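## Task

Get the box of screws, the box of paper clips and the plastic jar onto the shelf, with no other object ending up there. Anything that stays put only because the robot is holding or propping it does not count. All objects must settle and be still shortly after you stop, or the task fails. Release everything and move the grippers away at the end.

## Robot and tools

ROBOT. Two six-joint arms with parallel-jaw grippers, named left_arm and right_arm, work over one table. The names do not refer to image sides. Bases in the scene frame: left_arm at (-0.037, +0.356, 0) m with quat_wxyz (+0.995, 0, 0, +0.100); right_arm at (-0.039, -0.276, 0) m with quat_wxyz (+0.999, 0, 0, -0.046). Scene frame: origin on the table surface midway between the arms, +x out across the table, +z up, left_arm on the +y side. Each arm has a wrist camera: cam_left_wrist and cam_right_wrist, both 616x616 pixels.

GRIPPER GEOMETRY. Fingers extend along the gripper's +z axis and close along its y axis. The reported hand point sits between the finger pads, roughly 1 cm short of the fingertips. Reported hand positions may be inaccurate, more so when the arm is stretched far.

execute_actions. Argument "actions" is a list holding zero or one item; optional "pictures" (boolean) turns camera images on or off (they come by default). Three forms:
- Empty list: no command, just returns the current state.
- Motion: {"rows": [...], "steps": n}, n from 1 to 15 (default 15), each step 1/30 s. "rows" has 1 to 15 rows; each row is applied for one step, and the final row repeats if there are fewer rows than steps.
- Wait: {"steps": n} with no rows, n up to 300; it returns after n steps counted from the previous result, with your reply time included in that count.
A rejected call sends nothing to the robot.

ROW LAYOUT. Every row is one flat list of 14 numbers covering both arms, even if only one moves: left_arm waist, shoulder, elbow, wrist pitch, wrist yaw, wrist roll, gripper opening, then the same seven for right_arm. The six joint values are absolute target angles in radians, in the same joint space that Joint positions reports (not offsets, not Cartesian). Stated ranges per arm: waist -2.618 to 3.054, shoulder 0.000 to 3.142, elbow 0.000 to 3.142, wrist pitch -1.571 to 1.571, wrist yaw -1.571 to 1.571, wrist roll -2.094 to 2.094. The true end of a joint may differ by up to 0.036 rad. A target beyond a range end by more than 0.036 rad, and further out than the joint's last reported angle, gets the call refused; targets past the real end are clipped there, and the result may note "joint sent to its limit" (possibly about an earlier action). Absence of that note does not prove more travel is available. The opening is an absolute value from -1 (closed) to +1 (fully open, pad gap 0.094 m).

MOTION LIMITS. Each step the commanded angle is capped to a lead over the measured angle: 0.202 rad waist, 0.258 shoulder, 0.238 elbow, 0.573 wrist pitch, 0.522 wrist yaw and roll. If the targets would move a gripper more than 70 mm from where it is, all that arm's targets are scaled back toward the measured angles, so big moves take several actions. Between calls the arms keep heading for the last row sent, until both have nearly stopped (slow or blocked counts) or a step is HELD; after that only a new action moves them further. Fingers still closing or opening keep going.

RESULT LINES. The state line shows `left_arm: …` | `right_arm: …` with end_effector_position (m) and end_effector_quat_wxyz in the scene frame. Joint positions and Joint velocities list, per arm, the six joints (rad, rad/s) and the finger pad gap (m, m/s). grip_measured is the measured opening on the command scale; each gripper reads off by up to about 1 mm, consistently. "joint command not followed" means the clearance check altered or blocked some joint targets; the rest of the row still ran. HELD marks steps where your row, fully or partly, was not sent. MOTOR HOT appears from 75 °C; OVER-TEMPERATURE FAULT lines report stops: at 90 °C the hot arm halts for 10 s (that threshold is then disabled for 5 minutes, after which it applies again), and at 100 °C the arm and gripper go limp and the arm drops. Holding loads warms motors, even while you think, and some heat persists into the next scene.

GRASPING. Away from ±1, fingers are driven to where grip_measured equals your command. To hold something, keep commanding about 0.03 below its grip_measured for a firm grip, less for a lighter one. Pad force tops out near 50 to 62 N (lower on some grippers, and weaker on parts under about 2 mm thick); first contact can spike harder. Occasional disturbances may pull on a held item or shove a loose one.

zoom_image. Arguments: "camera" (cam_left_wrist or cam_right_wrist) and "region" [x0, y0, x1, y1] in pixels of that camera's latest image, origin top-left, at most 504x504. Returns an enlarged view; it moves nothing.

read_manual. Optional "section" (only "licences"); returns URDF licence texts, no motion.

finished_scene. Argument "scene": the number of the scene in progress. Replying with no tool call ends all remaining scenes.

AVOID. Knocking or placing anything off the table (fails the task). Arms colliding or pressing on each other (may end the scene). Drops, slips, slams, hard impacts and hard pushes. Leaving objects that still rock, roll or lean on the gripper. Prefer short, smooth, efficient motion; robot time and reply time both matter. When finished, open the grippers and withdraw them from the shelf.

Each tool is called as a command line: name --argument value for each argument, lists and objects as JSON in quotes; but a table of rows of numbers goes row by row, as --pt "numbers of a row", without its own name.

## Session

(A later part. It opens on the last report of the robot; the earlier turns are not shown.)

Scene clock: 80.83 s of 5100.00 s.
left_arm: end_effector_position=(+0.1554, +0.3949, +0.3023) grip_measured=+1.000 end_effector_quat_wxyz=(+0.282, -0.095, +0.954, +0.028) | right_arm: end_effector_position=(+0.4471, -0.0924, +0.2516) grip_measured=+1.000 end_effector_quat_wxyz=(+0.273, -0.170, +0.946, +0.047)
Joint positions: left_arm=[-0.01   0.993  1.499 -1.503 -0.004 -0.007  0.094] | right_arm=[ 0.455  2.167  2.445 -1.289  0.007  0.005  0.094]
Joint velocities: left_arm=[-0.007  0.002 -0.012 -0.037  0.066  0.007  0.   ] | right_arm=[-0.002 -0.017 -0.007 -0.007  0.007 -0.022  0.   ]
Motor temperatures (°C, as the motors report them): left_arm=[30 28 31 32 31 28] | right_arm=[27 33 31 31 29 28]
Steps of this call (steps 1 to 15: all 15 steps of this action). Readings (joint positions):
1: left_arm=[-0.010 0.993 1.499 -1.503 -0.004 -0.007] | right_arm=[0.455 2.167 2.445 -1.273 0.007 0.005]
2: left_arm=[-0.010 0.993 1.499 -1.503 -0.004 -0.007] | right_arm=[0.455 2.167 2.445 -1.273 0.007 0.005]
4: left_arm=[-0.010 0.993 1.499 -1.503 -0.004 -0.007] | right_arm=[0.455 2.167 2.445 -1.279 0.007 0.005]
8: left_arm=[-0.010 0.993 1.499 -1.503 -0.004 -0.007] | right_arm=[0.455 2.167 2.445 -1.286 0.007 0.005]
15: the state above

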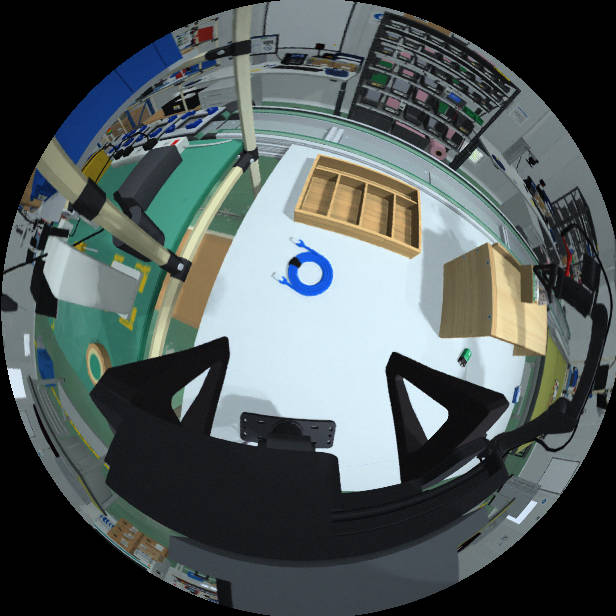

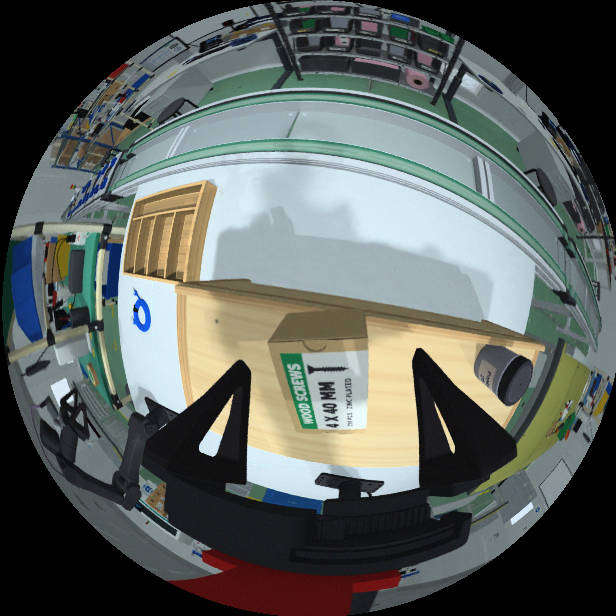

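execute_actions --actions '[{"rows":[[0,1.0,1.5,-1.5,0,0,1,0.45,1.95,2.35,-1.4,0,0,1]],"steps":15}]' --pictures false

execute_actions --actions '[{"rows":[[0,1.0,1.5,-1.5,0,0,1,0.45,1.15,1.7,-1.5,0,0,1]],"steps":15}]' --pictures false

execute_actions --actions '[{"rows":[[0,1.0,1.5,-1.5,0,0,1,-1.1,1.15,1.7,-1.5,0,0,1]],"steps":15}]' --pictures false

execute_actions --actions '[{"steps":15}]' --pictures false

execute_actions --actions '[{"rows":[[0,1.0,1.5,-1.5,0,0,1,-1.1,1.99,1.88,-1.44,0,0,1]],"steps":15}]' --pictures false

execute_actions --actions '[{"steps":25}]'

Scene clock: 83.57 s of 5100.00 s.
left_arm: end_effector_position=(+0.1554, +0.3949, +0.3023) grip_measured=+1.000 end_effector_quat_wxyz=(+0.282, -0.095, +0.954, +0.028) | right_arm: end_effector_position=(+0.3874, -0.1150, +0.3150) grip_measured=+1.000 end_effector_quat_wxyz=(+0.294, -0.169, +0.939, +0.051)
Joint positions: left_arm=[-0.01   0.993  1.499 -1.503 -0.004 -0.007  0.094] | right_arm=[ 0.455  1.936  2.353 -1.382  0.007  0.005  0.094]
Joint velocities: left_arm=[ 0.007  0.017 -0.022 -0.022  0.007 -0.007  0.   ] | right_arm=[ 0.002  0.154 -0.007 -0.11   0.037  0.037  0.   ]
Motor temperatures (°C, as the motors report them): left_arm=[30 28 31 32 31 28] | right_arm=[27 34 31 31 29 28]
Steps of this call (steps 1 to 15: the robot went on to your last target; steps 16 to 67: nothing new was sent; steps 68 to 82: all 15 steps of this action). Readings (joint positions):
68: left_arm=[-0.010 0.993 1.499 -1.503 -0.004 -0.007] | right_arm=[0.455 2.146 2.422 -1.286 0.007 0.005]
69: left_arm=[-0.010 0.993 1.499 -1.503 -0.004 -0.007] | right_arm=[0.455 2.116 2.387 -1.303 0.007 0.005]
71: left_arm=[-0.010 0.993 1.499 -1.503 -0.004 -0.007] | right_arm=[0.455 2.049 2.354 -1.351 0.007 0.005]
75: left_arm=[-0.010 0.993 1.499 -1.503 -0.004 -0.007] | right_arm=[0.455 1.941 2.353 -1.373 0.007 0.005]
82: the state above

Scene clock: 84.07 s of 5100.00 s.
left_arm: end_effector_position=(+0.1554, +0.3949, +0.3023) grip_measured=+1.000 end_effector_quat_wxyz=(+0.282, -0.095, +0.954, +0.028) | right_arm: end_effector_position=(+0.1704, -0.1973, +0.3533) grip_measured=+1.000 end_effector_quat_wxyz=(+0.333, -0.166, +0.926, +0.059)
Joint positions: left_arm=[-0.01   0.993  1.499 -1.503 -0.004 -0.007  0.094] | right_arm=[ 0.455  1.1    1.719 -1.499  0.007  0.005  0.094]
Joint velocities: left_arm=[ 0.002  0.007  0.002 -0.081 -0.007 -0.051  0.   ] | right_arm=[-0.032 -0.242 -0.017 -0.168  0.051 -0.037  0.   ]
Motor temperatures (°C, as the motors report them): left_arm=[30 28 31 32 31 28] | right_arm=[27 34 31 31 29 28]
Steps of this call (steps 1 to 15: all 15 steps of this action). Readings (joint positions):
1: left_arm=[-0.010 0.993 1.499 -1.503 -0.004 -0.007] | right_arm=[0.455 1.908 2.301 -1.363 0.007 0.005]
2: left_arm=[-0.010 0.993 1.499 -1.503 -0.004 -0.007] | right_arm=[0.455 1.861 2.220 -1.367 0.007 0.005]
4: left_arm=[-0.010 0.993 1.499 -1.503 -0.004 -0.007] | right_arm=[0.455 1.744 2.063 -1.402 0.007 0.005]
8: left_arm=[-0.010 0.993 1.499 -1.503 -0.004 -0.007] | right_arm=[0.455 1.453 1.781 -1.452 0.007 0.005]
15: the state above

Scene clock: 84.57 s of 5100.00 s.
left_arm: end_effector_position=(+0.1554, +0.3949, +0.3023) grip_measured=+1.000 end_effector_quat_wxyz=(+0.282, -0.095, +0.954, +0.028) | right_arm: end_effector_position=(+0.1376, -0.4366, +0.3410) grip_measured=+1.000 end_effector_quat_wxyz=(+0.291, +0.346, +0.885, -0.112)
Joint positions: left_arm=[-0.01   0.993  1.499 -1.503 -0.004 -0.007  0.094] | right_arm=[-0.653  1.162  1.719 -1.495 -0.004  0.001  0.094]
Joint velocities: left_arm=[-0.007 -0.012  0.007  0.022 -0.037 -0.007  0.   ] | right_arm=[-2.132 -0.002  0.002  0.066  0.095 -0.022  0.   ]
Motor temperatures (°C, as the motors report them): left_arm=[30 28 31 32 31 28] | right_arm=[27 33 31 31 29 28]
Steps of this call (steps 1 to 15: all 15 steps of this action). Readings (joint positions):
1: left_arm=[-0.010 0.993 1.499 -1.503 -0.004 -0.007] | right_arm=[0.413 1.098 1.719 -1.501 -0.011 0.002]
2: left_arm=[-0.010 0.993 1.499 -1.503 -0.004 -0.007] | right_arm=[0.337 1.105 1.719 -1.501 -0.011 0.001]
4: left_arm=[-0.010 0.993 1.499 -1.503 -0.004 -0.007] | right_arm=[0.185 1.129 1.719 -1.500 -0.010 0.001]
8: left_arm=[-0.010 0.993 1.499 -1.503 -0.004 -0.007] | right_arm=[-0.118 1.161 1.719 -1.495 -0.008 0.001]
15: the state above

Scene clock: 85.07 s of 5100.00 s.
left_arm: end_effector_position=(+0.1554, +0.3949, +0.3023) grip_measured=+1.000 end_effector_quat_wxyz=(+0.282, -0.095, +0.954, +0.028) | right_arm: end_effector_position=(+0.0510, -0.4969, +0.3410) grip_measured=+1.000 end_effector_quat_wxyz=(+0.256, +0.532, +0.788, -0.177)
Joint positions: left_arm=[-0.01   0.993  1.499 -1.503 -0.004 -0.007  0.094] | right_arm=[-1.091  1.162  1.719 -1.495  0.008  0.001  0.094]
Joint velocities: left_arm=[-0.007 -0.007 -0.002  0.007 -0.007 -0.037  0.   ] | right_arm=[-0.012 -0.007  0.007  0.022 -0.022  0.066  0.   ]
Motor temperatures (°C, as the motors report them): left_arm=[30 28 31 32 31 28] | right_arm=[27 33 31 31 29 28]
Steps of this call (steps 1 to 15: the robot went on to your last target). Readings (joint positions):
1: left_arm=[-0.010 0.993 1.499 -1.503 -0.004 -0.007] | right_arm=[-0.729 1.162 1.719 -1.495 -0.003 0.001]
2: left_arm=[-0.010 0.993 1.499 -1.503 -0.004 -0.007] | right_arm=[-0.806 1.162 1.719 -1.495 -0.003 0.001]
4: left_arm=[-0.010 0.993 1.499 -1.503 -0.004 -0.007] | right_arm=[-0.959 1.162 1.719 -1.495 -0.003 0.001]
8: left_arm=[-0.010 0.993 1.499 -1.503 -0.004 -0.007] | right_arm=[-1.089 1.162 1.719 -1.495 0.008 0.001]
15: the state above

Scene clock: 85.57 s of 5100.00 s.
left_arm: end_effector_position=(+0.1554, +0.3949, +0.3023) grip_measured=+1.000 end_effector_quat_wxyz=(+0.282, -0.095, +0.954, +0.028) | right_arm: end_effector_position=(+0.1069, -0.6340, +0.1256) grip_measured=+1.000 end_effector_quat_wxyz=(-0.007, +0.558, +0.830, -0.000)
Joint positions: left_arm=[-0.01   0.993  1.499 -1.503 -0.004 -0.007  0.094] | right_arm=[-1.091  2.032  1.868 -1.417  0.008  0.001  0.094]
Joint velocities: left_arm=[ 0.007  0.012  0.007  0.022 -0.066  0.007  0.   ] | right_arm=[-0.017  0.926 -0.144  0.125 -0.051  0.037  0.   ]
Motor temperatures (°C, as the motors report them): left_arm=[30 28 31 32 31 28] | right_arm=[27 33 31 31 29 28]
Steps of this call (steps 1 to 15: all 15 steps of this action). Readings (joint positions):
1: left_arm=[-0.010 0.993 1.499 -1.503 -0.004 -0.007] | right_arm=[-1.091 1.193 1.752 -1.518 0.008 0.001]
2: left_arm=[-0.010 0.993 1.499 -1.503 -0.004 -0.007] | right_arm=[-1.091 1.242 1.804 -1.524 0.008 0.001]
4: left_arm=[-0.010 0.993 1.499 -1.503 -0.004 -0.007] | right_arm=[-1.091 1.351 1.860 -1.484 0.008 0.001]
8: left_arm=[-0.010 0.993 1.499 -1.503 -0.004 -0.007] | right_arm=[-1.091 1.598 1.872 -1.442 0.008 0.001]
15: the state above

Scene clock: 86.40 s of 5100.00 s.
left_arm: end_effector_position=(+0.1554, +0.3949, +0.3023) grip_measured=+1.000 end_effector_quat_wxyz=(+0.282, -0.095, +0.954, +0.028) | right_arm: end_effector_position=(+0.1044, -0.6278, +0.1384) grip_measured=+1.000 end_effector_quat_wxyz=(+0.000, +0.558, +0.830, -0.005)
Joint positions: left_arm=[-0.01   0.993  1.499 -1.503 -0.004 -0.007  0.094] | right_arm=[-1.091  1.99   1.858 -1.432  0.008  0.001  0.094]
Joint velocities: left_arm=[-0.002  0.002 -0.002  0.022  0.051 -0.037  0.   ] | right_arm=[-0.012  0.002  0.007 -0.066 -0.037  0.007  0.   ]
Motor temperatures (°C, as the motors report them): left_arm=[30 28 31 32 31 28] | right_arm=[27 33 31 31 29 28]
Steps of this call (steps 1 to 25: the robot went on to your last target). Readings (joint positions):
1: left_arm=[-0.010 0.993 1.499 -1.503 -0.004 -0.007] | right_arm=[-1.091 2.055 1.862 -1.417 0.008 0.001]
2: left_arm=[-0.010 0.993 1.499 -1.503 -0.004 -0.007] | right_arm=[-1.091 2.064 1.858 -1.419 0.008 0.001]
4: left_arm=[-0.010 0.993 1.499 -1.503 -0.004 -0.007] | right_arm=[-1.091 2.054 1.858 -1.424 0.008 0.001]
8: left_arm=[-0.010 0.993 1.499 -1.503 -0.004 -0.007] | right_arm=[-1.091 2.003 1.858 -1.428 0.008 0.001]
25: the state above

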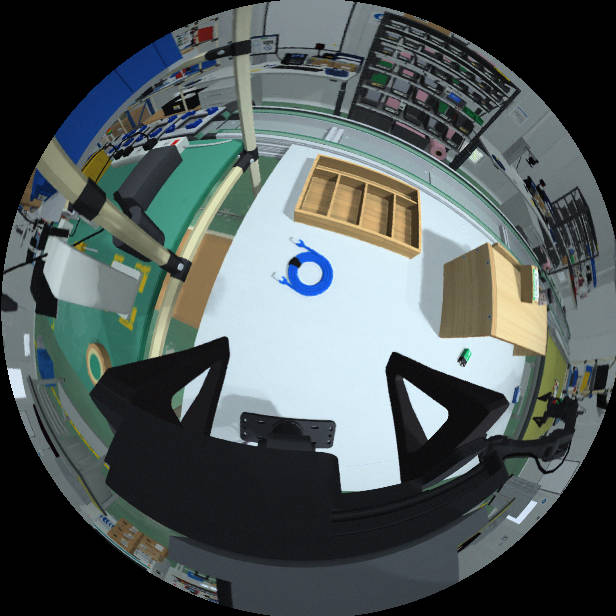

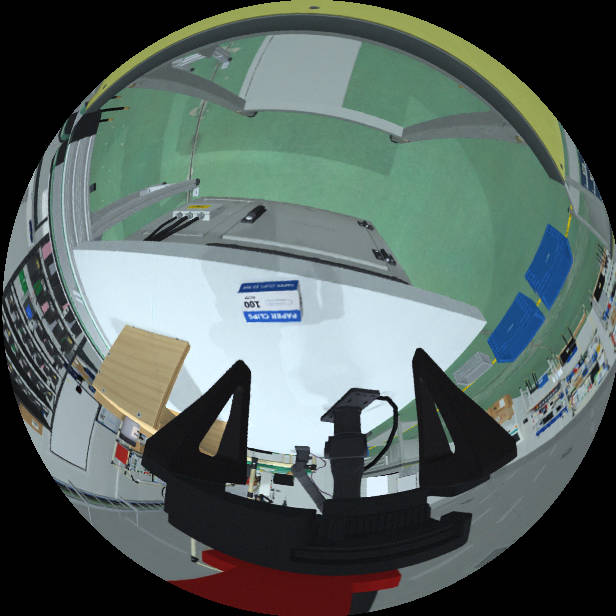

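execute_actions --actions '[{"rows":[[0,1.0,1.5,-1.5,0,0,1,-0.91,1.815,1.405,-1.13,0,0,1]],"steps":15}]' --pictures false

execute_actions --actions '[{"steps":12}]'

Scene clock: 88.17 s of 5100.00 s.
left_arm: end_effector_position=(+0.1554, +0.3949, +0.3023) grip_measured=+1.000 end_effector_quat_wxyz=(+0.282, -0.095, +0.954, +0.028) | right_arm: end_effector_position=(+0.1446, -0.5551, +0.0814) grip_measured=+1.000 end_effector_quat_wxyz=(-0.000, +0.479, +0.878, +0.004)
Joint positions: left_arm=[-0.01   0.993  1.499 -1.503 -0.004 -0.007  0.094] | right_arm=[-0.904  1.826  1.409 -1.158 -0.007  0.002  0.094]
Joint velocities: left_arm=[ 0.007 -0.007 -0.007 -0.022  0.081 -0.037  0.   ] | right_arm=[-0.007  0.002  0.002  0.125  0.051  0.037  0.   ]
Motor temperatures (°C, as the motors report them): left_arm=[30 28 31 32 31 28] | right_arm=[27 34 31 31 29 28]
Steps of this call (steps 1 to 15: the robot went on to your last target; steps 16 to 38: nothing new was sent; steps 39 to 53: all 15 steps of this action). Readings (joint positions):
39: left_arm=[-0.010 0.993 1.499 -1.503 -0.004 -0.007] | right_arm=[-1.074 1.959 1.803 -1.368 0.017 0.002]
40: left_arm=[-0.010 0.993 1.499 -1.503 -0.004 -0.007] | right_arm=[-1.044 1.913 1.719 -1.298 0.023 0.002]
42: left_arm=[-0.010 0.993 1.499 -1.503 -0.004 -0.007] | right_arm=[-0.955 1.835 1.565 -1.228 0.017 0.002]
46: left_arm=[-0.010 0.993 1.499 -1.503 -0.004 -0.007] | right_arm=[-0.882 1.818 1.421 -1.204 -0.007 0.002]
53: the state above

Scene clock: 88.57 s of 5100.00 s.
left_arm: end_effector_position=(+0.1554, +0.3949, +0.3023) grip_measured=+1.000 end_effector_quat_wxyz=(+0.282, -0.095, +0.954, +0.028) | right_arm: end_effector_position=(+0.1464, -0.5580, +0.0814) grip_measured=+1.000 end_effector_quat_wxyz=(+0.006, +0.479, +0.878, +0.001)
Joint positions: left_arm=[-0.01   0.993  1.499 -1.503 -0.004 -0.007  0.094] | right_arm=[-0.904  1.826  1.409 -1.144 -0.007  0.002  0.094]
Joint velocities: left_arm=[ 0.007  0.007 -0.002  0.022 -0.051  0.022  0.   ] | right_arm=[ 0.002 -0.017  0.007  0.037  0.037  0.007  0.   ]
Motor temperatures (°C, as the motors report them): left_arm=[30 28 31 32 31 28] | right_arm=[27 34 31 31 29 28]
Steps of this call (steps 1 to 12: the robot went on to your last target). Readings (joint positions):
1: left_arm=[-0.010 0.993 1.499 -1.503 -0.004 -0.007] | right_arm=[-0.904 1.826 1.409 -1.155 -0.007 0.002]
2: left_arm=[-0.010 0.993 1.499 -1.503 -0.004 -0.007] | right_arm=[-0.904 1.826 1.409 -1.152 -0.007 0.002]
4: left_arm=[-0.010 0.993 1.499 -1.503 -0.004 -0.007] | right_arm=[-0.904 1.826 1.409 -1.149 -0.007 0.002]
8: left_arm=[-0.010 0.993 1.499 -1.503 -0.004 -0.007] | right_arm=[-0.904 1.826 1.409 -1.146 -0.007 0.002]
12: the state above

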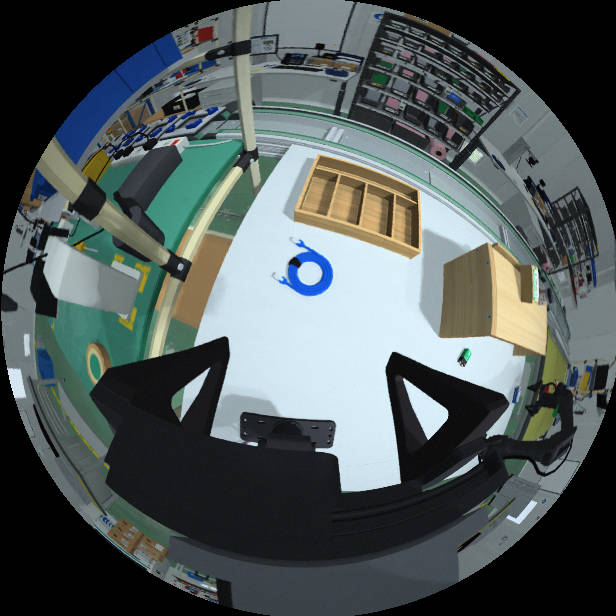

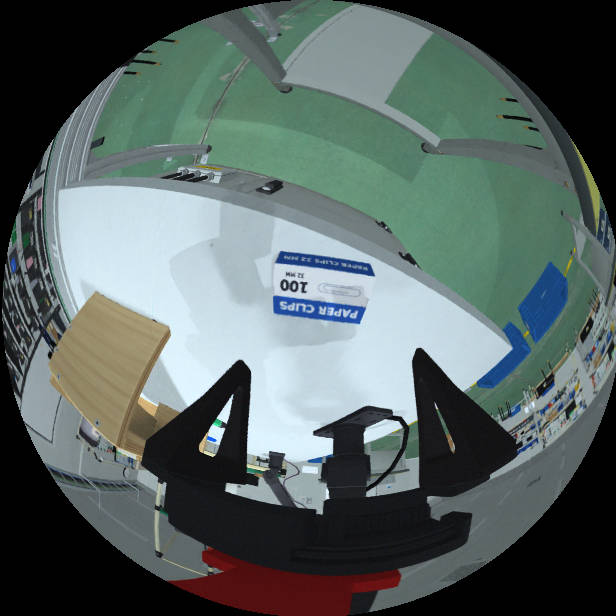

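execute_actions --actions '[{"rows":[[0,1.0,1.5,-1.5,0,0,1,-0.91,1.895,1.475,-1.12,0,1.71,1]],"steps":15}]' --pictures false

execute_actions --actions '[{"steps":25}]'

Scene clock: 90.73 s of 5100.00 s.
left_arm: end_effector_position=(+0.1554, +0.3949, +0.3023) grip_measured=+1.000 end_effector_quat_wxyz=(+0.282, -0.095, +0.954, +0.028) | right_arm: end_effector_position=(+0.1534, -0.5687, +0.0685) grip_measured=+1.000 end_effector_quat_wxyz=(-0.002, +0.938, +0.347, +0.004)
Joint positions: left_arm=[-0.01   0.993  1.499 -1.503 -0.004 -0.007  0.094] | right_arm=[-0.904  1.895  1.447 -1.126 -0.008  1.436  0.094]
Joint velocities: left_arm=[-0.007 -0.012 -0.012  0.007 -0.066  0.037  0.   ] | right_arm=[-0.027 -0.002  0.012 -0.007 -0.007  1.751  0.   ]
Motor temperatures (°C, as the motors report them): left_arm=[30 28 31 32 31 28] | right_arm=[27 34 31 31 29 28]
Steps of this call (steps 1 to 30: the robot went on to your last target; steps 31 to 50: nothing new was sent; steps 51 to 65: all 15 steps of this action). Readings (joint positions):
51: left_arm=[-0.010 0.993 1.499 -1.503 -0.004 -0.007] | right_arm=[-0.904 1.834 1.417 -1.149 -0.008 0.086]
52: left_arm=[-0.010 0.993 1.499 -1.503 -0.004 -0.007] | right_arm=[-0.904 1.847 1.431 -1.149 -0.008 0.187]
54: left_arm=[-0.010 0.993 1.499 -1.503 -0.004 -0.007] | right_arm=[-0.904 1.874 1.446 -1.134 -0.008 0.386]
58: left_arm=[-0.010 0.993 1.499 -1.503 -0.004 -0.007] | right_arm=[-0.904 1.894 1.447 -1.127 -0.008 0.785]
65: the state above

Scene clock: 91.57 s of 5100.00 s.
left_arm: end_effector_position=(+0.1554, +0.3949, +0.3023) grip_measured=+1.000 end_effector_quat_wxyz=(+0.282, -0.095, +0.954, +0.028) | right_arm: end_effector_position=(+0.1540, -0.5697, +0.0685) grip_measured=+1.000 end_effector_quat_wxyz=(-0.001, +0.975, +0.221, +0.004)
Joint positions: left_arm=[-0.01   0.993  1.499 -1.503 -0.004 -0.007  0.094] | right_arm=[-0.904  1.895  1.447 -1.122 -0.008  1.699  0.094]
Joint velocities: left_arm=[-0.012 -0.002 -0.007  0.066  0.007  0.037  0.   ] | right_arm=[-0.012 -0.017 -0.007 -0.037 -0.037 -0.037  0.   ]
Motor temperatures (°C, as the motors report them): left_arm=[30 28 31 32 31 28] | right_arm=[27 34 32 31 29 28]
Steps of this call (steps 1 to 25: the robot went on to your last target). Readings (joint positions):
1: left_arm=[-0.010 0.993 1.499 -1.503 -0.004 -0.007] | right_arm=[-0.904 1.895 1.447 -1.126 -0.008 1.489]
2: left_arm=[-0.010 0.993 1.499 -1.503 -0.004 -0.007] | right_arm=[-0.904 1.895 1.447 -1.126 -0.008 1.532]
4: left_arm=[-0.010 0.993 1.499 -1.503 -0.004 -0.007] | right_arm=[-0.904 1.895 1.447 -1.125 -0.008 1.593]
8: left_arm=[-0.010 0.993 1.499 -1.503 -0.004 -0.007] | right_arm=[-0.904 1.895 1.447 -1.124 -0.008 1.657]
25: the state above

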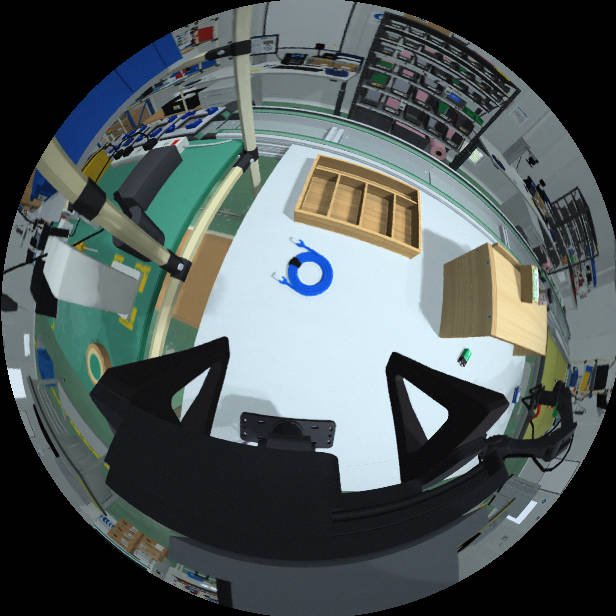

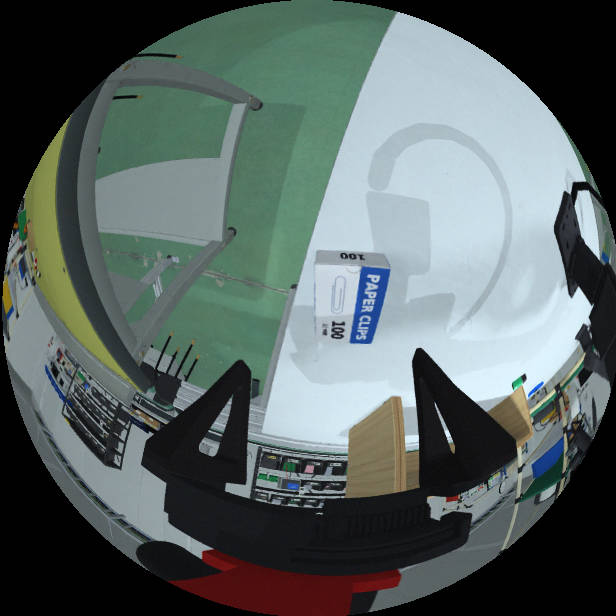

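execute_actions --actions '[{"rows":[[0,1.0,1.5,-1.5,0,0,1,-0.91,1.87,1.36,-1.04,0,1.71,1]],"steps":15}]' --pictures false

execute_actions --actions '[{"rows":[[0,1.0,1.5,-1.5,0,0,1,-0.91,1.903,1.283,-0.925,0,1.71,1]],"steps":15}]'

Scene clock: 93.13 s of 5100.00 s.
left_arm: end_effector_position=(+0.1554, +0.3949, +0.3023) grip_measured=+1.000 end_effector_quat_wxyz=(+0.282, -0.095, +0.954, +0.028) | right_arm: end_effector_position=(+0.1532, -0.5684, +0.0557) grip_measured=+1.000 end_effector_quat_wxyz=(+0.009, +0.975, +0.220, +0.008)
Joint positions: left_arm=[-0.01   0.993  1.499 -1.503 -0.004 -0.007  0.094] | right_arm=[-0.904  1.881  1.377 -1.044 -0.008  1.701  0.094]
Joint velocities: left_arm=[ 0.002 -0.017  0.012  0.051 -0.066 -0.037  0.   ] | right_arm=[ 0.007 -0.007  0.012 -0.037  0.007 -0.037  0.   ]
Motor temperatures (°C, as the motors report them): left_arm=[30 28 31 32 31 28] | right_arm=[27 34 32 31 29 28]
Steps of this call (steps 1 to 15: the robot went on to your last target; steps 16 to 32: nothing new was sent; steps 33 to 47: all 15 steps of this action). Readings (joint positions):
33: left_arm=[-0.010 0.993 1.499 -1.503 -0.004 -0.007] | right_arm=[-0.904 1.890 1.435 -1.104 -0.008 1.701]
34: left_arm=[-0.010 0.993 1.499 -1.503 -0.004 -0.007] | right_arm=[-0.904 1.884 1.417 -1.086 -0.008 1.701]
36: left_arm=[-0.010 0.993 1.499 -1.503 -0.004 -0.007] | right_arm=[-0.904 1.881 1.391 -1.073 -0.008 1.701]
40: left_arm=[-0.010 0.993 1.499 -1.503 -0.004 -0.007] | right_arm=[-0.904 1.881 1.377 -1.060 -0.008 1.701]
47: the state above

Scene clock: 93.63 s of 5100.00 s.
left_arm: end_effector_position=(+0.1554, +0.3949, +0.3023) grip_measured=+1.000 end_effector_quat_wxyz=(+0.282, -0.095, +0.954, +0.028) | right_arm: end_effector_position=(+0.1534, -0.5688, +0.0296) grip_measured=+1.000 end_effector_quat_wxyz=(+0.015, +0.975, +0.220, +0.010)
Joint positions: left_arm=[-0.01   0.993  1.499 -1.503 -0.004 -0.007  0.094] | right_arm=[-0.904  1.903  1.297 -0.93  -0.008  1.701  0.094]
Joint velocities: left_arm=[ 0.002  0.012 -0.012 -0.022  0.007  0.007  0.   ] | right_arm=[-0.022  0.012 -0.017  0.125  0.051 -0.095  0.   ]
Motor temperatures (°C, as the motors report them): left_arm=[30 28 31 32 31 28] | right_arm=[27 34 32 31 29 28]
Steps of this call (steps 1 to 15: all 15 steps of this action). Readings (joint positions):
1: left_arm=[-0.010 0.993 1.499 -1.503 -0.004 -0.007] | right_arm=[-0.904 1.880 1.364 -1.023 -0.008 1.701]
2: left_arm=[-0.010 0.993 1.499 -1.503 -0.004 -0.007] | right_arm=[-0.904 1.880 1.347 -0.998 -0.008 1.701]
4: left_arm=[-0.010 0.993 1.499 -1.503 -0.004 -0.007] | right_arm=[-0.904 1.889 1.317 -0.970 -0.008 1.701]
8: left_arm=[-0.010 0.993 1.499 -1.503 -0.004 -0.007] | right_arm=[-0.904 1.903 1.297 -0.951 -0.008 1.701]
15: the state above

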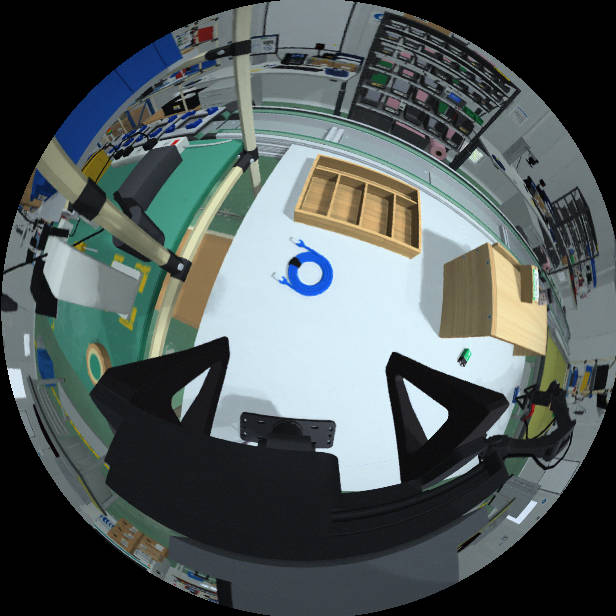

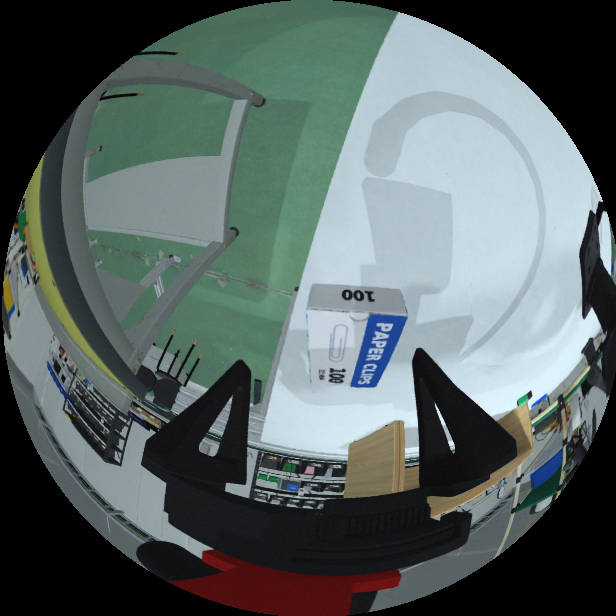

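execute_actions --actions '[{"rows":[[0,1.0,1.5,-1.5,0,0,1,-0.91,1.90,1.25,-0.90,0,1.71,1]],"steps":12}]' --pictures false

execute_actions --actions '[{"rows":[[0,1.0,1.5,-1.5,0,0,1,-0.91,1.90,1.25,-0.90,0,1.71,-0.1]],"steps":15}]'

Scene clock: 94.90 s of 5100.00 s.
left_arm: end_effector_position=(+0.1554, +0.3949, +0.3023) grip_measured=+1.000 end_effector_quat_wxyz=(+0.282, -0.095, +0.954, +0.028) | right_arm: end_effector_position=(+0.1520, -0.5665, +0.0232) grip_measured=+1.000 end_effector_quat_wxyz=(+0.014, +0.975, +0.220, +0.010)
Joint positions: left_arm=[-0.01   0.993  1.499 -1.503 -0.004 -0.007  0.094] | right_arm=[-0.904  1.903  1.269 -0.903 -0.008  1.701  0.094]
Joint velocities: left_arm=[-0.012  0.012  0.002  0.007  0.022  0.007  0.   ] | right_arm=[-0.007 -0.002  0.002  0.051  0.066  0.037  0.   ]
Motor temperatures (°C, as the motors report them): left_arm=[30 28 31 32 31 28] | right_arm=[27 34 32 31 29 28]
Steps of this call (steps 1 to 15: the robot went on to your last target; steps 16 to 26: nothing new was sent; steps 27 to 38: all 12 steps of this action). Readings (joint positions):
27: left_arm=[-0.010 0.993 1.499 -1.503 -0.004 -0.007] | right_arm=[-0.904 1.903 1.293 -0.920 -0.008 1.701]
28: left_arm=[-0.010 0.993 1.499 -1.503 -0.004 -0.007] | right_arm=[-0.904 1.903 1.288 -0.914 -0.008 1.701]
30: left_arm=[-0.010 0.993 1.499 -1.503 -0.004 -0.007] | right_arm=[-0.904 1.903 1.275 -0.909 -0.008 1.701]
34: left_arm=[-0.010 0.993 1.499 -1.503 -0.004 -0.007] | right_arm=[-0.904 1.903 1.269 -0.908 -0.008 1.701]
38: the state above

Scene clock: 95.40 s of 5100.00 s.
left_arm: end_effector_position=(+0.1554, +0.3949, +0.3023) grip_measured=+1.000 end_effector_quat_wxyz=(+0.282, -0.095, +0.954, +0.028) | right_arm: end_effector_position=(+0.1524, -0.5672, +0.0232) grip_measured=-0.098 end_effector_quat_wxyz=(+0.016, +0.975, +0.220, +0.010)
Joint positions: left_arm=[-0.01   0.993  1.499 -1.503 -0.004 -0.007  0.094] | right_arm=[-0.904  1.903  1.269 -0.9   -0.008  1.702  0.042]
Joint velocities: left_arm=[-0.012 -0.007  0.012  0.007 -0.022  0.007  0.   ] | right_arm=[-0.027 -0.002 -0.007 -0.037  0.007 -0.007 -0.   ]
Motor temperatures (°C, as the motors report them): left_arm=[30 28 31 32 31 28] | right_arm=[27 34 31 31 29 28]
Steps of this call (steps 1 to 15: all 15 steps of this action). Readings (joint positions):
1: left_arm=[-0.010 0.993 1.499 -1.503 -0.004 -0.007] | right_arm=[-0.904 1.903 1.269 -0.903 -0.008 1.701]
2: left_arm=[-0.010 0.993 1.499 -1.503 -0.004 -0.007] | right_arm=[-0.904 1.903 1.269 -0.902 -0.008 1.702]
4: left_arm=[-0.010 0.993 1.499 -1.503 -0.004 -0.007] | right_arm=[-0.904 1.903 1.269 -0.902 -0.008 1.702]
8: left_arm=[-0.010 0.993 1.499 -1.503 -0.004 -0.007] | right_arm=[-0.904 1.903 1.269 -0.900 -0.008 1.702]
15: the state above

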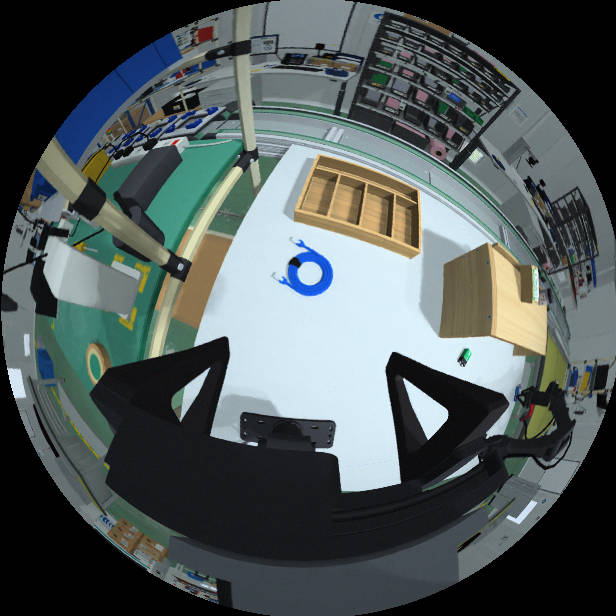

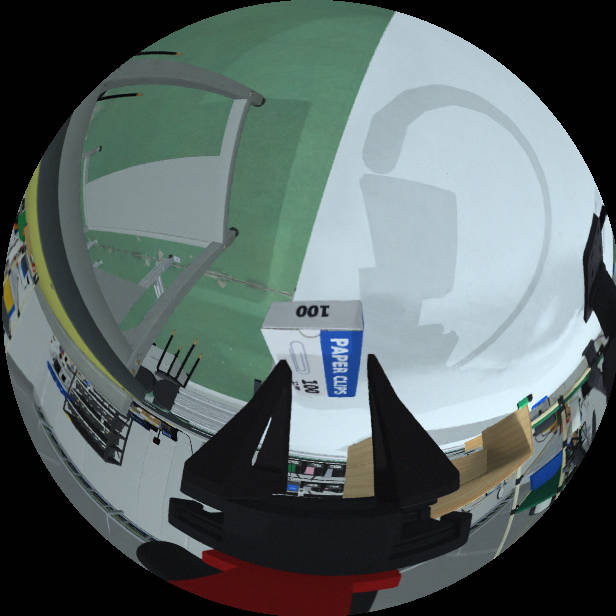

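execute_actions --actions '[{"rows":[[0,1.0,1.5,-1.5,0,0,1,-0.91,1.90,1.25,-0.90,0,1.71,1]],"steps":10}]' --pictures false

execute_actions --actions '[{"rows":[[0,1.0,1.5,-1.5,0,0,1,-0.91,1.88,1.42,-1.1,0,1.71,1]],"steps":12}]' --pictures false

execute_actions --actions '[{"rows":[[0,1.0,1.5,-1.5,0,0,1,-1.0,1.925,1.50,-1.13,0,1.62,1]],"steps":15}]' --pictures false

execute_actions --actions '[{"rows":[[0,1.0,1.5,-1.5,0,0,1,-1.0,1.965,1.34,-0.93,0,1.62,1]],"steps":15}]'

Scene clock: 97.33 s of 5100.00 s.
left_arm: end_effector_position=(+0.1554, +0.3949, +0.3023) grip_measured=+1.000 end_effector_quat_wxyz=(+0.282, -0.095, +0.954, +0.028) | right_arm: end_effector_position=(+0.1524, -0.5672, +0.0232) grip_measured=+1.000 end_effector_quat_wxyz=(+0.016, +0.975, +0.220, +0.010)
Joint positions: left_arm=[-0.01   0.993  1.499 -1.503 -0.004 -0.007  0.094] | right_arm=[-0.904  1.903  1.269 -0.9   -0.008  1.702  0.094]
Joint velocities: left_arm=[ 0.002  0.012  0.002  0.022 -0.051 -0.037  0.   ] | right_arm=[ 0.007 -0.007  0.007 -0.007  0.051  0.022  0.   ]
Motor temperatures (°C, as the motors report them): left_arm=[30 28 31 32 31 28] | right_arm=[27 34 31 31 29 28]
Steps of this call (steps 1 to 15: the robot went on to your last target; steps 16 to 48: nothing new was sent; steps 49 to 58: all 10 steps of this action). Readings (joint positions):
49: left_arm=[-0.010 0.993 1.499 -1.503 -0.004 -0.007] | right_arm=[-0.904 1.903 1.269 -0.900 -0.008 1.702]
50: left_arm=[-0.010 0.993 1.499 -1.503 -0.004 -0.007] | right_arm=[-0.904 1.903 1.269 -0.900 -0.008 1.702]
52: left_arm=[-0.010 0.993 1.499 -1.503 -0.004 -0.007] | right_arm=[-0.904 1.903 1.269 -0.900 -0.008 1.702]
56: left_arm=[-0.010 0.993 1.499 -1.503 -0.004 -0.007] | right_arm=[-0.904 1.903 1.269 -0.900 -0.008 1.702]
58: the state above

Scene clock: 97.73 s of 5100.00 s.
left_arm: end_effector_position=(+0.1554, +0.3949, +0.3023) grip_measured=+1.000 end_effector_quat_wxyz=(+0.282, -0.095, +0.954, +0.028) | right_arm: end_effector_position=(+0.1551, -0.5714, +0.0630) grip_measured=+1.000 end_effector_quat_wxyz=(+0.013, +0.976, +0.219, +0.009)
Joint positions: left_arm=[-0.01   0.993  1.499 -1.503 -0.004 -0.007  0.094] | right_arm=[-0.904  1.88   1.404 -1.064 -0.008  1.702  0.094]
Joint velocities: left_arm=[-0.012  0.002 -0.017 -0.007 -0.051  0.051  0.   ] | right_arm=[-0.007  0.007  0.007 -0.139 -0.051 -0.022  0.   ]
Motor temperatures (°C, as the motors report them): left_arm=[30 28 31 32 31 28] | right_arm=[27 34 31 31 29 28]
Steps of this call (steps 1 to 12: all 12 steps of this action). Readings (joint positions):
1: left_arm=[-0.010 0.993 1.499 -1.503 -0.004 -0.007] | right_arm=[-0.904 1.906 1.291 -0.935 -0.008 1.702]
2: left_arm=[-0.010 0.993 1.499 -1.503 -0.004 -0.007] | right_arm=[-0.904 1.909 1.321 -0.974 -0.008 1.702]
4: left_arm=[-0.010 0.993 1.499 -1.503 -0.004 -0.007] | right_arm=[-0.904 1.901 1.373 -1.012 -0.008 1.702]
8: left_arm=[-0.010 0.993 1.499 -1.503 -0.004 -0.007] | right_arm=[-0.904 1.880 1.404 -1.038 -0.008 1.702]
12: the state above

Scene clock: 98.23 s of 5100.00 s.
left_arm: end_effector_position=(+0.1554, +0.3949, +0.3023) grip_measured=+1.000 end_effector_quat_wxyz=(+0.282, -0.095, +0.954, +0.028) | right_arm: end_effector_position=(+0.1282, -0.5966, +0.0679) grip_measured=+1.000 end_effector_quat_wxyz=(+0.008, +0.979, +0.203, +0.008)
Joint positions: left_arm=[-0.01   0.993  1.499 -1.503 -0.004 -0.007  0.094] | right_arm=[-1.006  1.916  1.473 -1.108 -0.011  1.633  0.094]
Joint velocities: left_arm=[ 0.002 -0.012 -0.017 -0.022 -0.007 -0.037  0.   ] | right_arm=[ 0.002  0.002  0.022  0.007  0.037 -0.037  0.   ]
Motor temperatures (°C, as the motors report them): left_arm=[30 28 31 32 31 28] | right_arm=[27 34 31 30 29 28]
Steps of this call (steps 1 to 15: all 15 steps of this action). Readings (joint positions):
1: left_arm=[-0.010 0.993 1.499 -1.503 -0.004 -0.007] | right_arm=[-0.913 1.887 1.418 -1.081 -0.013 1.691]
2: left_arm=[-0.010 0.993 1.499 -1.503 -0.004 -0.007] | right_arm=[-0.930 1.898 1.438 -1.094 -0.015 1.679]
4: left_arm=[-0.010 0.993 1.499 -1.503 -0.004 -0.007] | right_arm=[-0.972 1.914 1.465 -1.096 -0.015 1.661]
8: left_arm=[-0.010 0.993 1.499 -1.503 -0.004 -0.007] | right_arm=[-1.007 1.916 1.473 -1.100 -0.011 1.643]
15: the state above

Scene clock: 98.73 s of 5100.00 s.
left_arm: end_effector_position=(+0.1554, +0.3949, +0.3023) grip_measured=+1.000 end_effector_quat_wxyz=(+0.282, -0.095, +0.954, +0.028) | right_arm: end_effector_position=(+0.1269, -0.5941, +0.0177) grip_measured=+1.000 end_effector_quat_wxyz=(+0.001, +0.979, +0.205, +0.006)
Joint positions: left_arm=[-0.01   0.993  1.499 -1.503 -0.004 -0.007  0.094] | right_arm=[-1.006  1.975  1.347 -0.939 -0.011  1.63   0.094]
Joint velocities: left_arm=[ 0.002 -0.002 -0.002 -0.022  0.037  0.022  0.   ] | right_arm=[-0.022  0.007 -0.012  0.022 -0.037 -0.007  0.   ]
Motor temperatures (°C, as the motors report them): left_arm=[30 28 31 32 31 28] | right_arm=[27 34 31 30 29 28]
Steps of this call (steps 1 to 15: all 15 steps of this action). Readings (joint positions):
1: left_arm=[-0.010 0.993 1.499 -1.503 -0.004 -0.007] | right_arm=[-1.006 1.916 1.454 -1.079 -0.011 1.632]
2: left_arm=[-0.010 0.993 1.499 -1.503 -0.004 -0.007] | right_arm=[-1.006 1.917 1.428 -1.041 -0.011 1.631]
4: left_arm=[-0.010 0.993 1.499 -1.503 -0.004 -0.007] | right_arm=[-1.006 1.938 1.384 -0.998 -0.011 1.631]
8: left_arm=[-0.010 0.993 1.499 -1.503 -0.004 -0.007] | right_arm=[-1.006 1.975 1.348 -0.967 -0.011 1.630]
15: the state above

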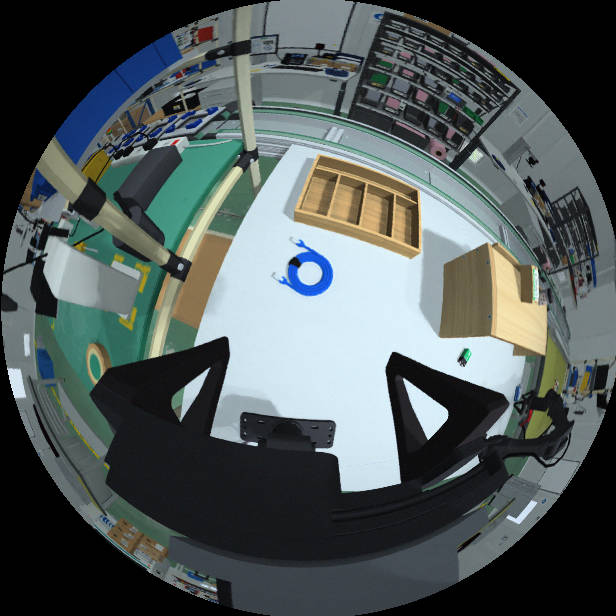

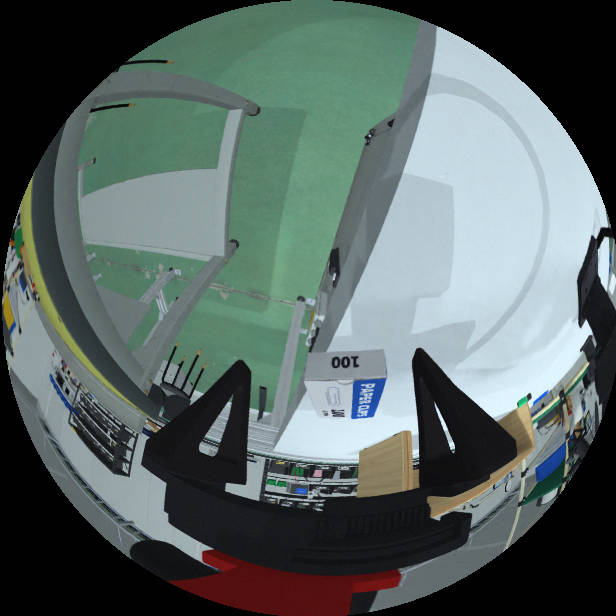

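Box is between the fingers now.

execute_actions --actions '[{"rows":[[0,1.0,1.5,-1.5,0,0,1,-1.0,1.965,1.34,-0.93,0,1.62,-0.1]],"steps":15}]'

Scene clock: 99.57 s of 5100.00 s.
left_arm: end_effector_position=(+0.1554, +0.3949, +0.3023) grip_measured=+1.000 end_effector_quat_wxyz=(+0.282, -0.095, +0.954, +0.028) | right_arm: end_effector_position=(+0.1277, -0.5957, +0.0177) grip_measured=-0.098 end_effector_quat_wxyz=(+0.004, +0.979, +0.205, +0.007)
Joint positions: left_arm=[-0.01   0.993  1.499 -1.503 -0.004 -0.007  0.094] | right_arm=[-1.006  1.975  1.347 -0.932 -0.011  1.63   0.042]
Joint velocities: left_arm=[-0.002 -0.002 -0.007 -0.022  0.081 -0.051  0.   ] | right_arm=[-0.012 -0.017  0.007 -0.022 -0.007 -0.007  0.   ]
Motor temperatures (°C, as the motors report them): left_arm=[30 28 31 32 31 28] | right_arm=[27 34 31 30 29 28]
Steps of this call (steps 1 to 10: the robot went on to your last target; steps 11 to 25: all 15 steps of this action). Readings (joint positions):
11: left_arm=[-0.010 0.993 1.499 -1.503 -0.004 -0.007] | right_arm=[-1.006 1.975 1.347 -0.932 -0.011 1.630]
12: left_arm=[-0.010 0.993 1.499 -1.503 -0.004 -0.007] | right_arm=[-1.006 1.975 1.347 -0.932 -0.011 1.630]
14: left_arm=[-0.010 0.993 1.499 -1.503 -0.004 -0.007] | right_arm=[-1.006 1.975 1.347 -0.932 -0.011 1.630]
18: left_arm=[-0.010 0.993 1.499 -1.503 -0.004 -0.007] | right_arm=[-1.006 1.975 1.347 -0.932 -0.011 1.630]
25: the state above

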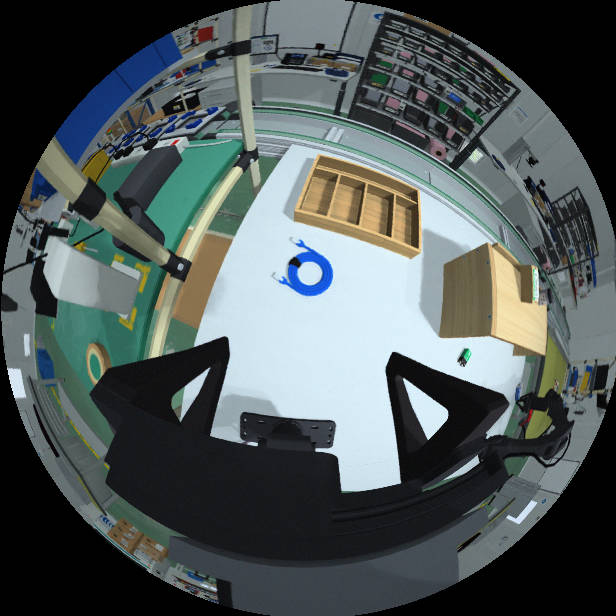

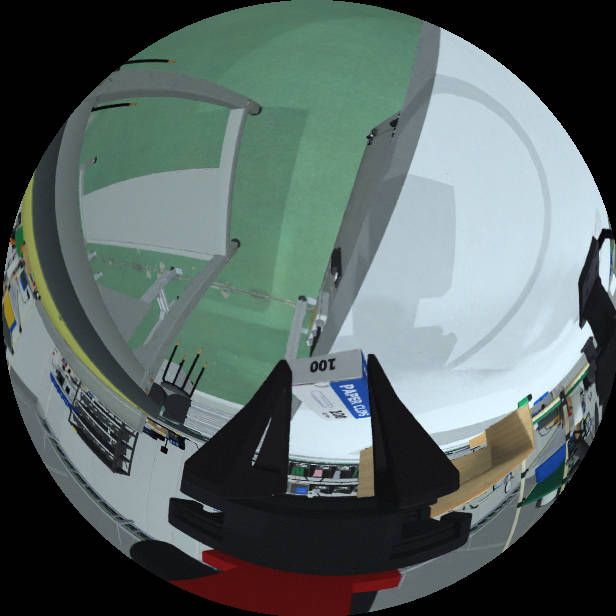

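execute_actions --actions '[{"rows":[[0,1.0,1.5,-1.5,0,0,1,-1.0,1.965,1.34,-0.93,0,1.62,-0.25]],"steps":12}]' --pictures false

Scene clock: 100.40 s of 5100.00 s.
left_arm: end_effector_position=(+0.1554, +0.3949, +0.3023) grip_measured=+1.000 end_effector_quat_wxyz=(+0.282, -0.095, +0.954, +0.028) | right_arm: end_effector_position=(+0.1277, -0.5957, +0.0177) grip_measured=-0.248 end_effector_quat_wxyz=(+0.004, +0.979, +0.205, +0.007)
Joint positions: left_arm=[-0.01   0.993  1.499 -1.503 -0.004 -0.007  0.094] | right_arm=[-1.006  1.975  1.347 -0.932 -0.011  1.63   0.035]
Joint velocities: left_arm=[-0.002 -0.007 -0.002 -0.051  0.095 -0.037  0.   ] | right_arm=[-0.027  0.007 -0.012  0.051 -0.051  0.007 -0.001]
Motor temperatures (°C, as the motors report them): left_arm=[30 28 31 32 31 28] | right_arm=[27 34 31 30 29 28]
Steps of this call (steps 1 to 13: the robot went on to your last target; steps 14 to 25: all 12 steps of this action). Readings (joint positions):
14: left_arm=[-0.010 0.993 1.499 -1.503 -0.004 -0.007] | right_arm=[-1.006 1.975 1.347 -0.932 -0.011 1.630]
15: left_arm=[-0.010 0.993 1.499 -1.503 -0.004 -0.007] | right_arm=[-1.006 1.975 1.347 -0.932 -0.011 1.630]
17: left_arm=[-0.010 0.993 1.499 -1.503 -0.004 -0.007] | right_arm=[-1.006 1.975 1.347 -0.932 -0.011 1.630]
21: left_arm=[-0.010 0.993 1.499 -1.503 -0.004 -0.007] | right_arm=[-1.006 1.975 1.347 -0.932 -0.011 1.630]
25: the state above

execute_actions --actions '[{"rows":[[0,1.0,1.5,-1.5,0,0,1,-1.0,1.965,1.34,-0.93,0,1.62,-0.4]],"steps":12}]'

Scene clock: 101.13 s of 5100.00 s.
left_arm: end_effector_position=(+0.1554, +0.3949, +0.3023) grip_measured=+1.000 end_effector_quat_wxyz=(+0.282, -0.095, +0.954, +0.028) | right_arm: end_effector_position=(+0.1277, -0.5957, +0.0177) grip_measured=-0.398 end_effector_quat_wxyz=(+0.004, +0.979, +0.205, +0.007)
Joint positions: left_arm=[-0.01   0.993  1.499 -1.503 -0.004 -0.007  0.094] | right_arm=[-1.006  1.975  1.347 -0.932 -0.011  1.63   0.028]
Joint velocities: left_arm=[-0.002 -0.007  0.007 -0.022 -0.022  0.081  0.   ] | right_arm=[ 0.002  0.017  0.007 -0.037 -0.007  0.022 -0.001]
Motor temperatures (°C, as the motors report them): left_arm=[30 28 31 32 31 28] | right_arm=[27 34 31 30 29 28]
Steps of this call (steps 1 to 10: the robot went on to your last target; steps 11 to 22: all 12 steps of this action). Readings (joint positions):
11: left_arm=[-0.010 0.993 1.499 -1.503 -0.004 -0.007] | right_arm=[-1.006 1.975 1.347 -0.932 -0.011 1.630]
12: left_arm=[-0.010 0.993 1.499 -1.503 -0.004 -0.007] | right_arm=[-1.006 1.975 1.347 -0.932 -0.011 1.630]
14: left_arm=[-0.010 0.993 1.499 -1.503 -0.004 -0.007] | right_arm=[-1.006 1.975 1.347 -0.932 -0.011 1.630]
18: left_arm=[-0.010 0.993 1.499 -1.503 -0.004 -0.007] | right_arm=[-1.006 1.975 1.347 -0.932 -0.011 1.630]
22: the state above

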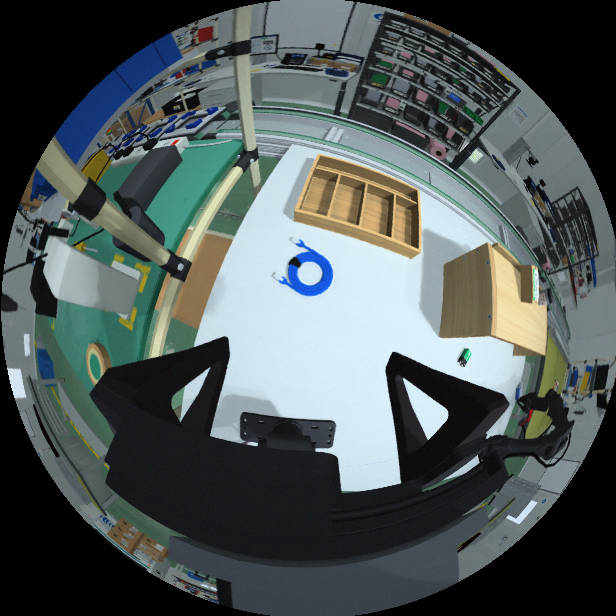

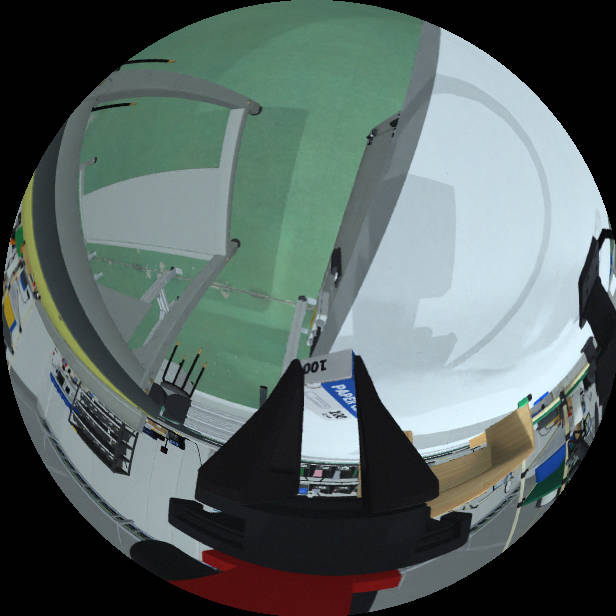

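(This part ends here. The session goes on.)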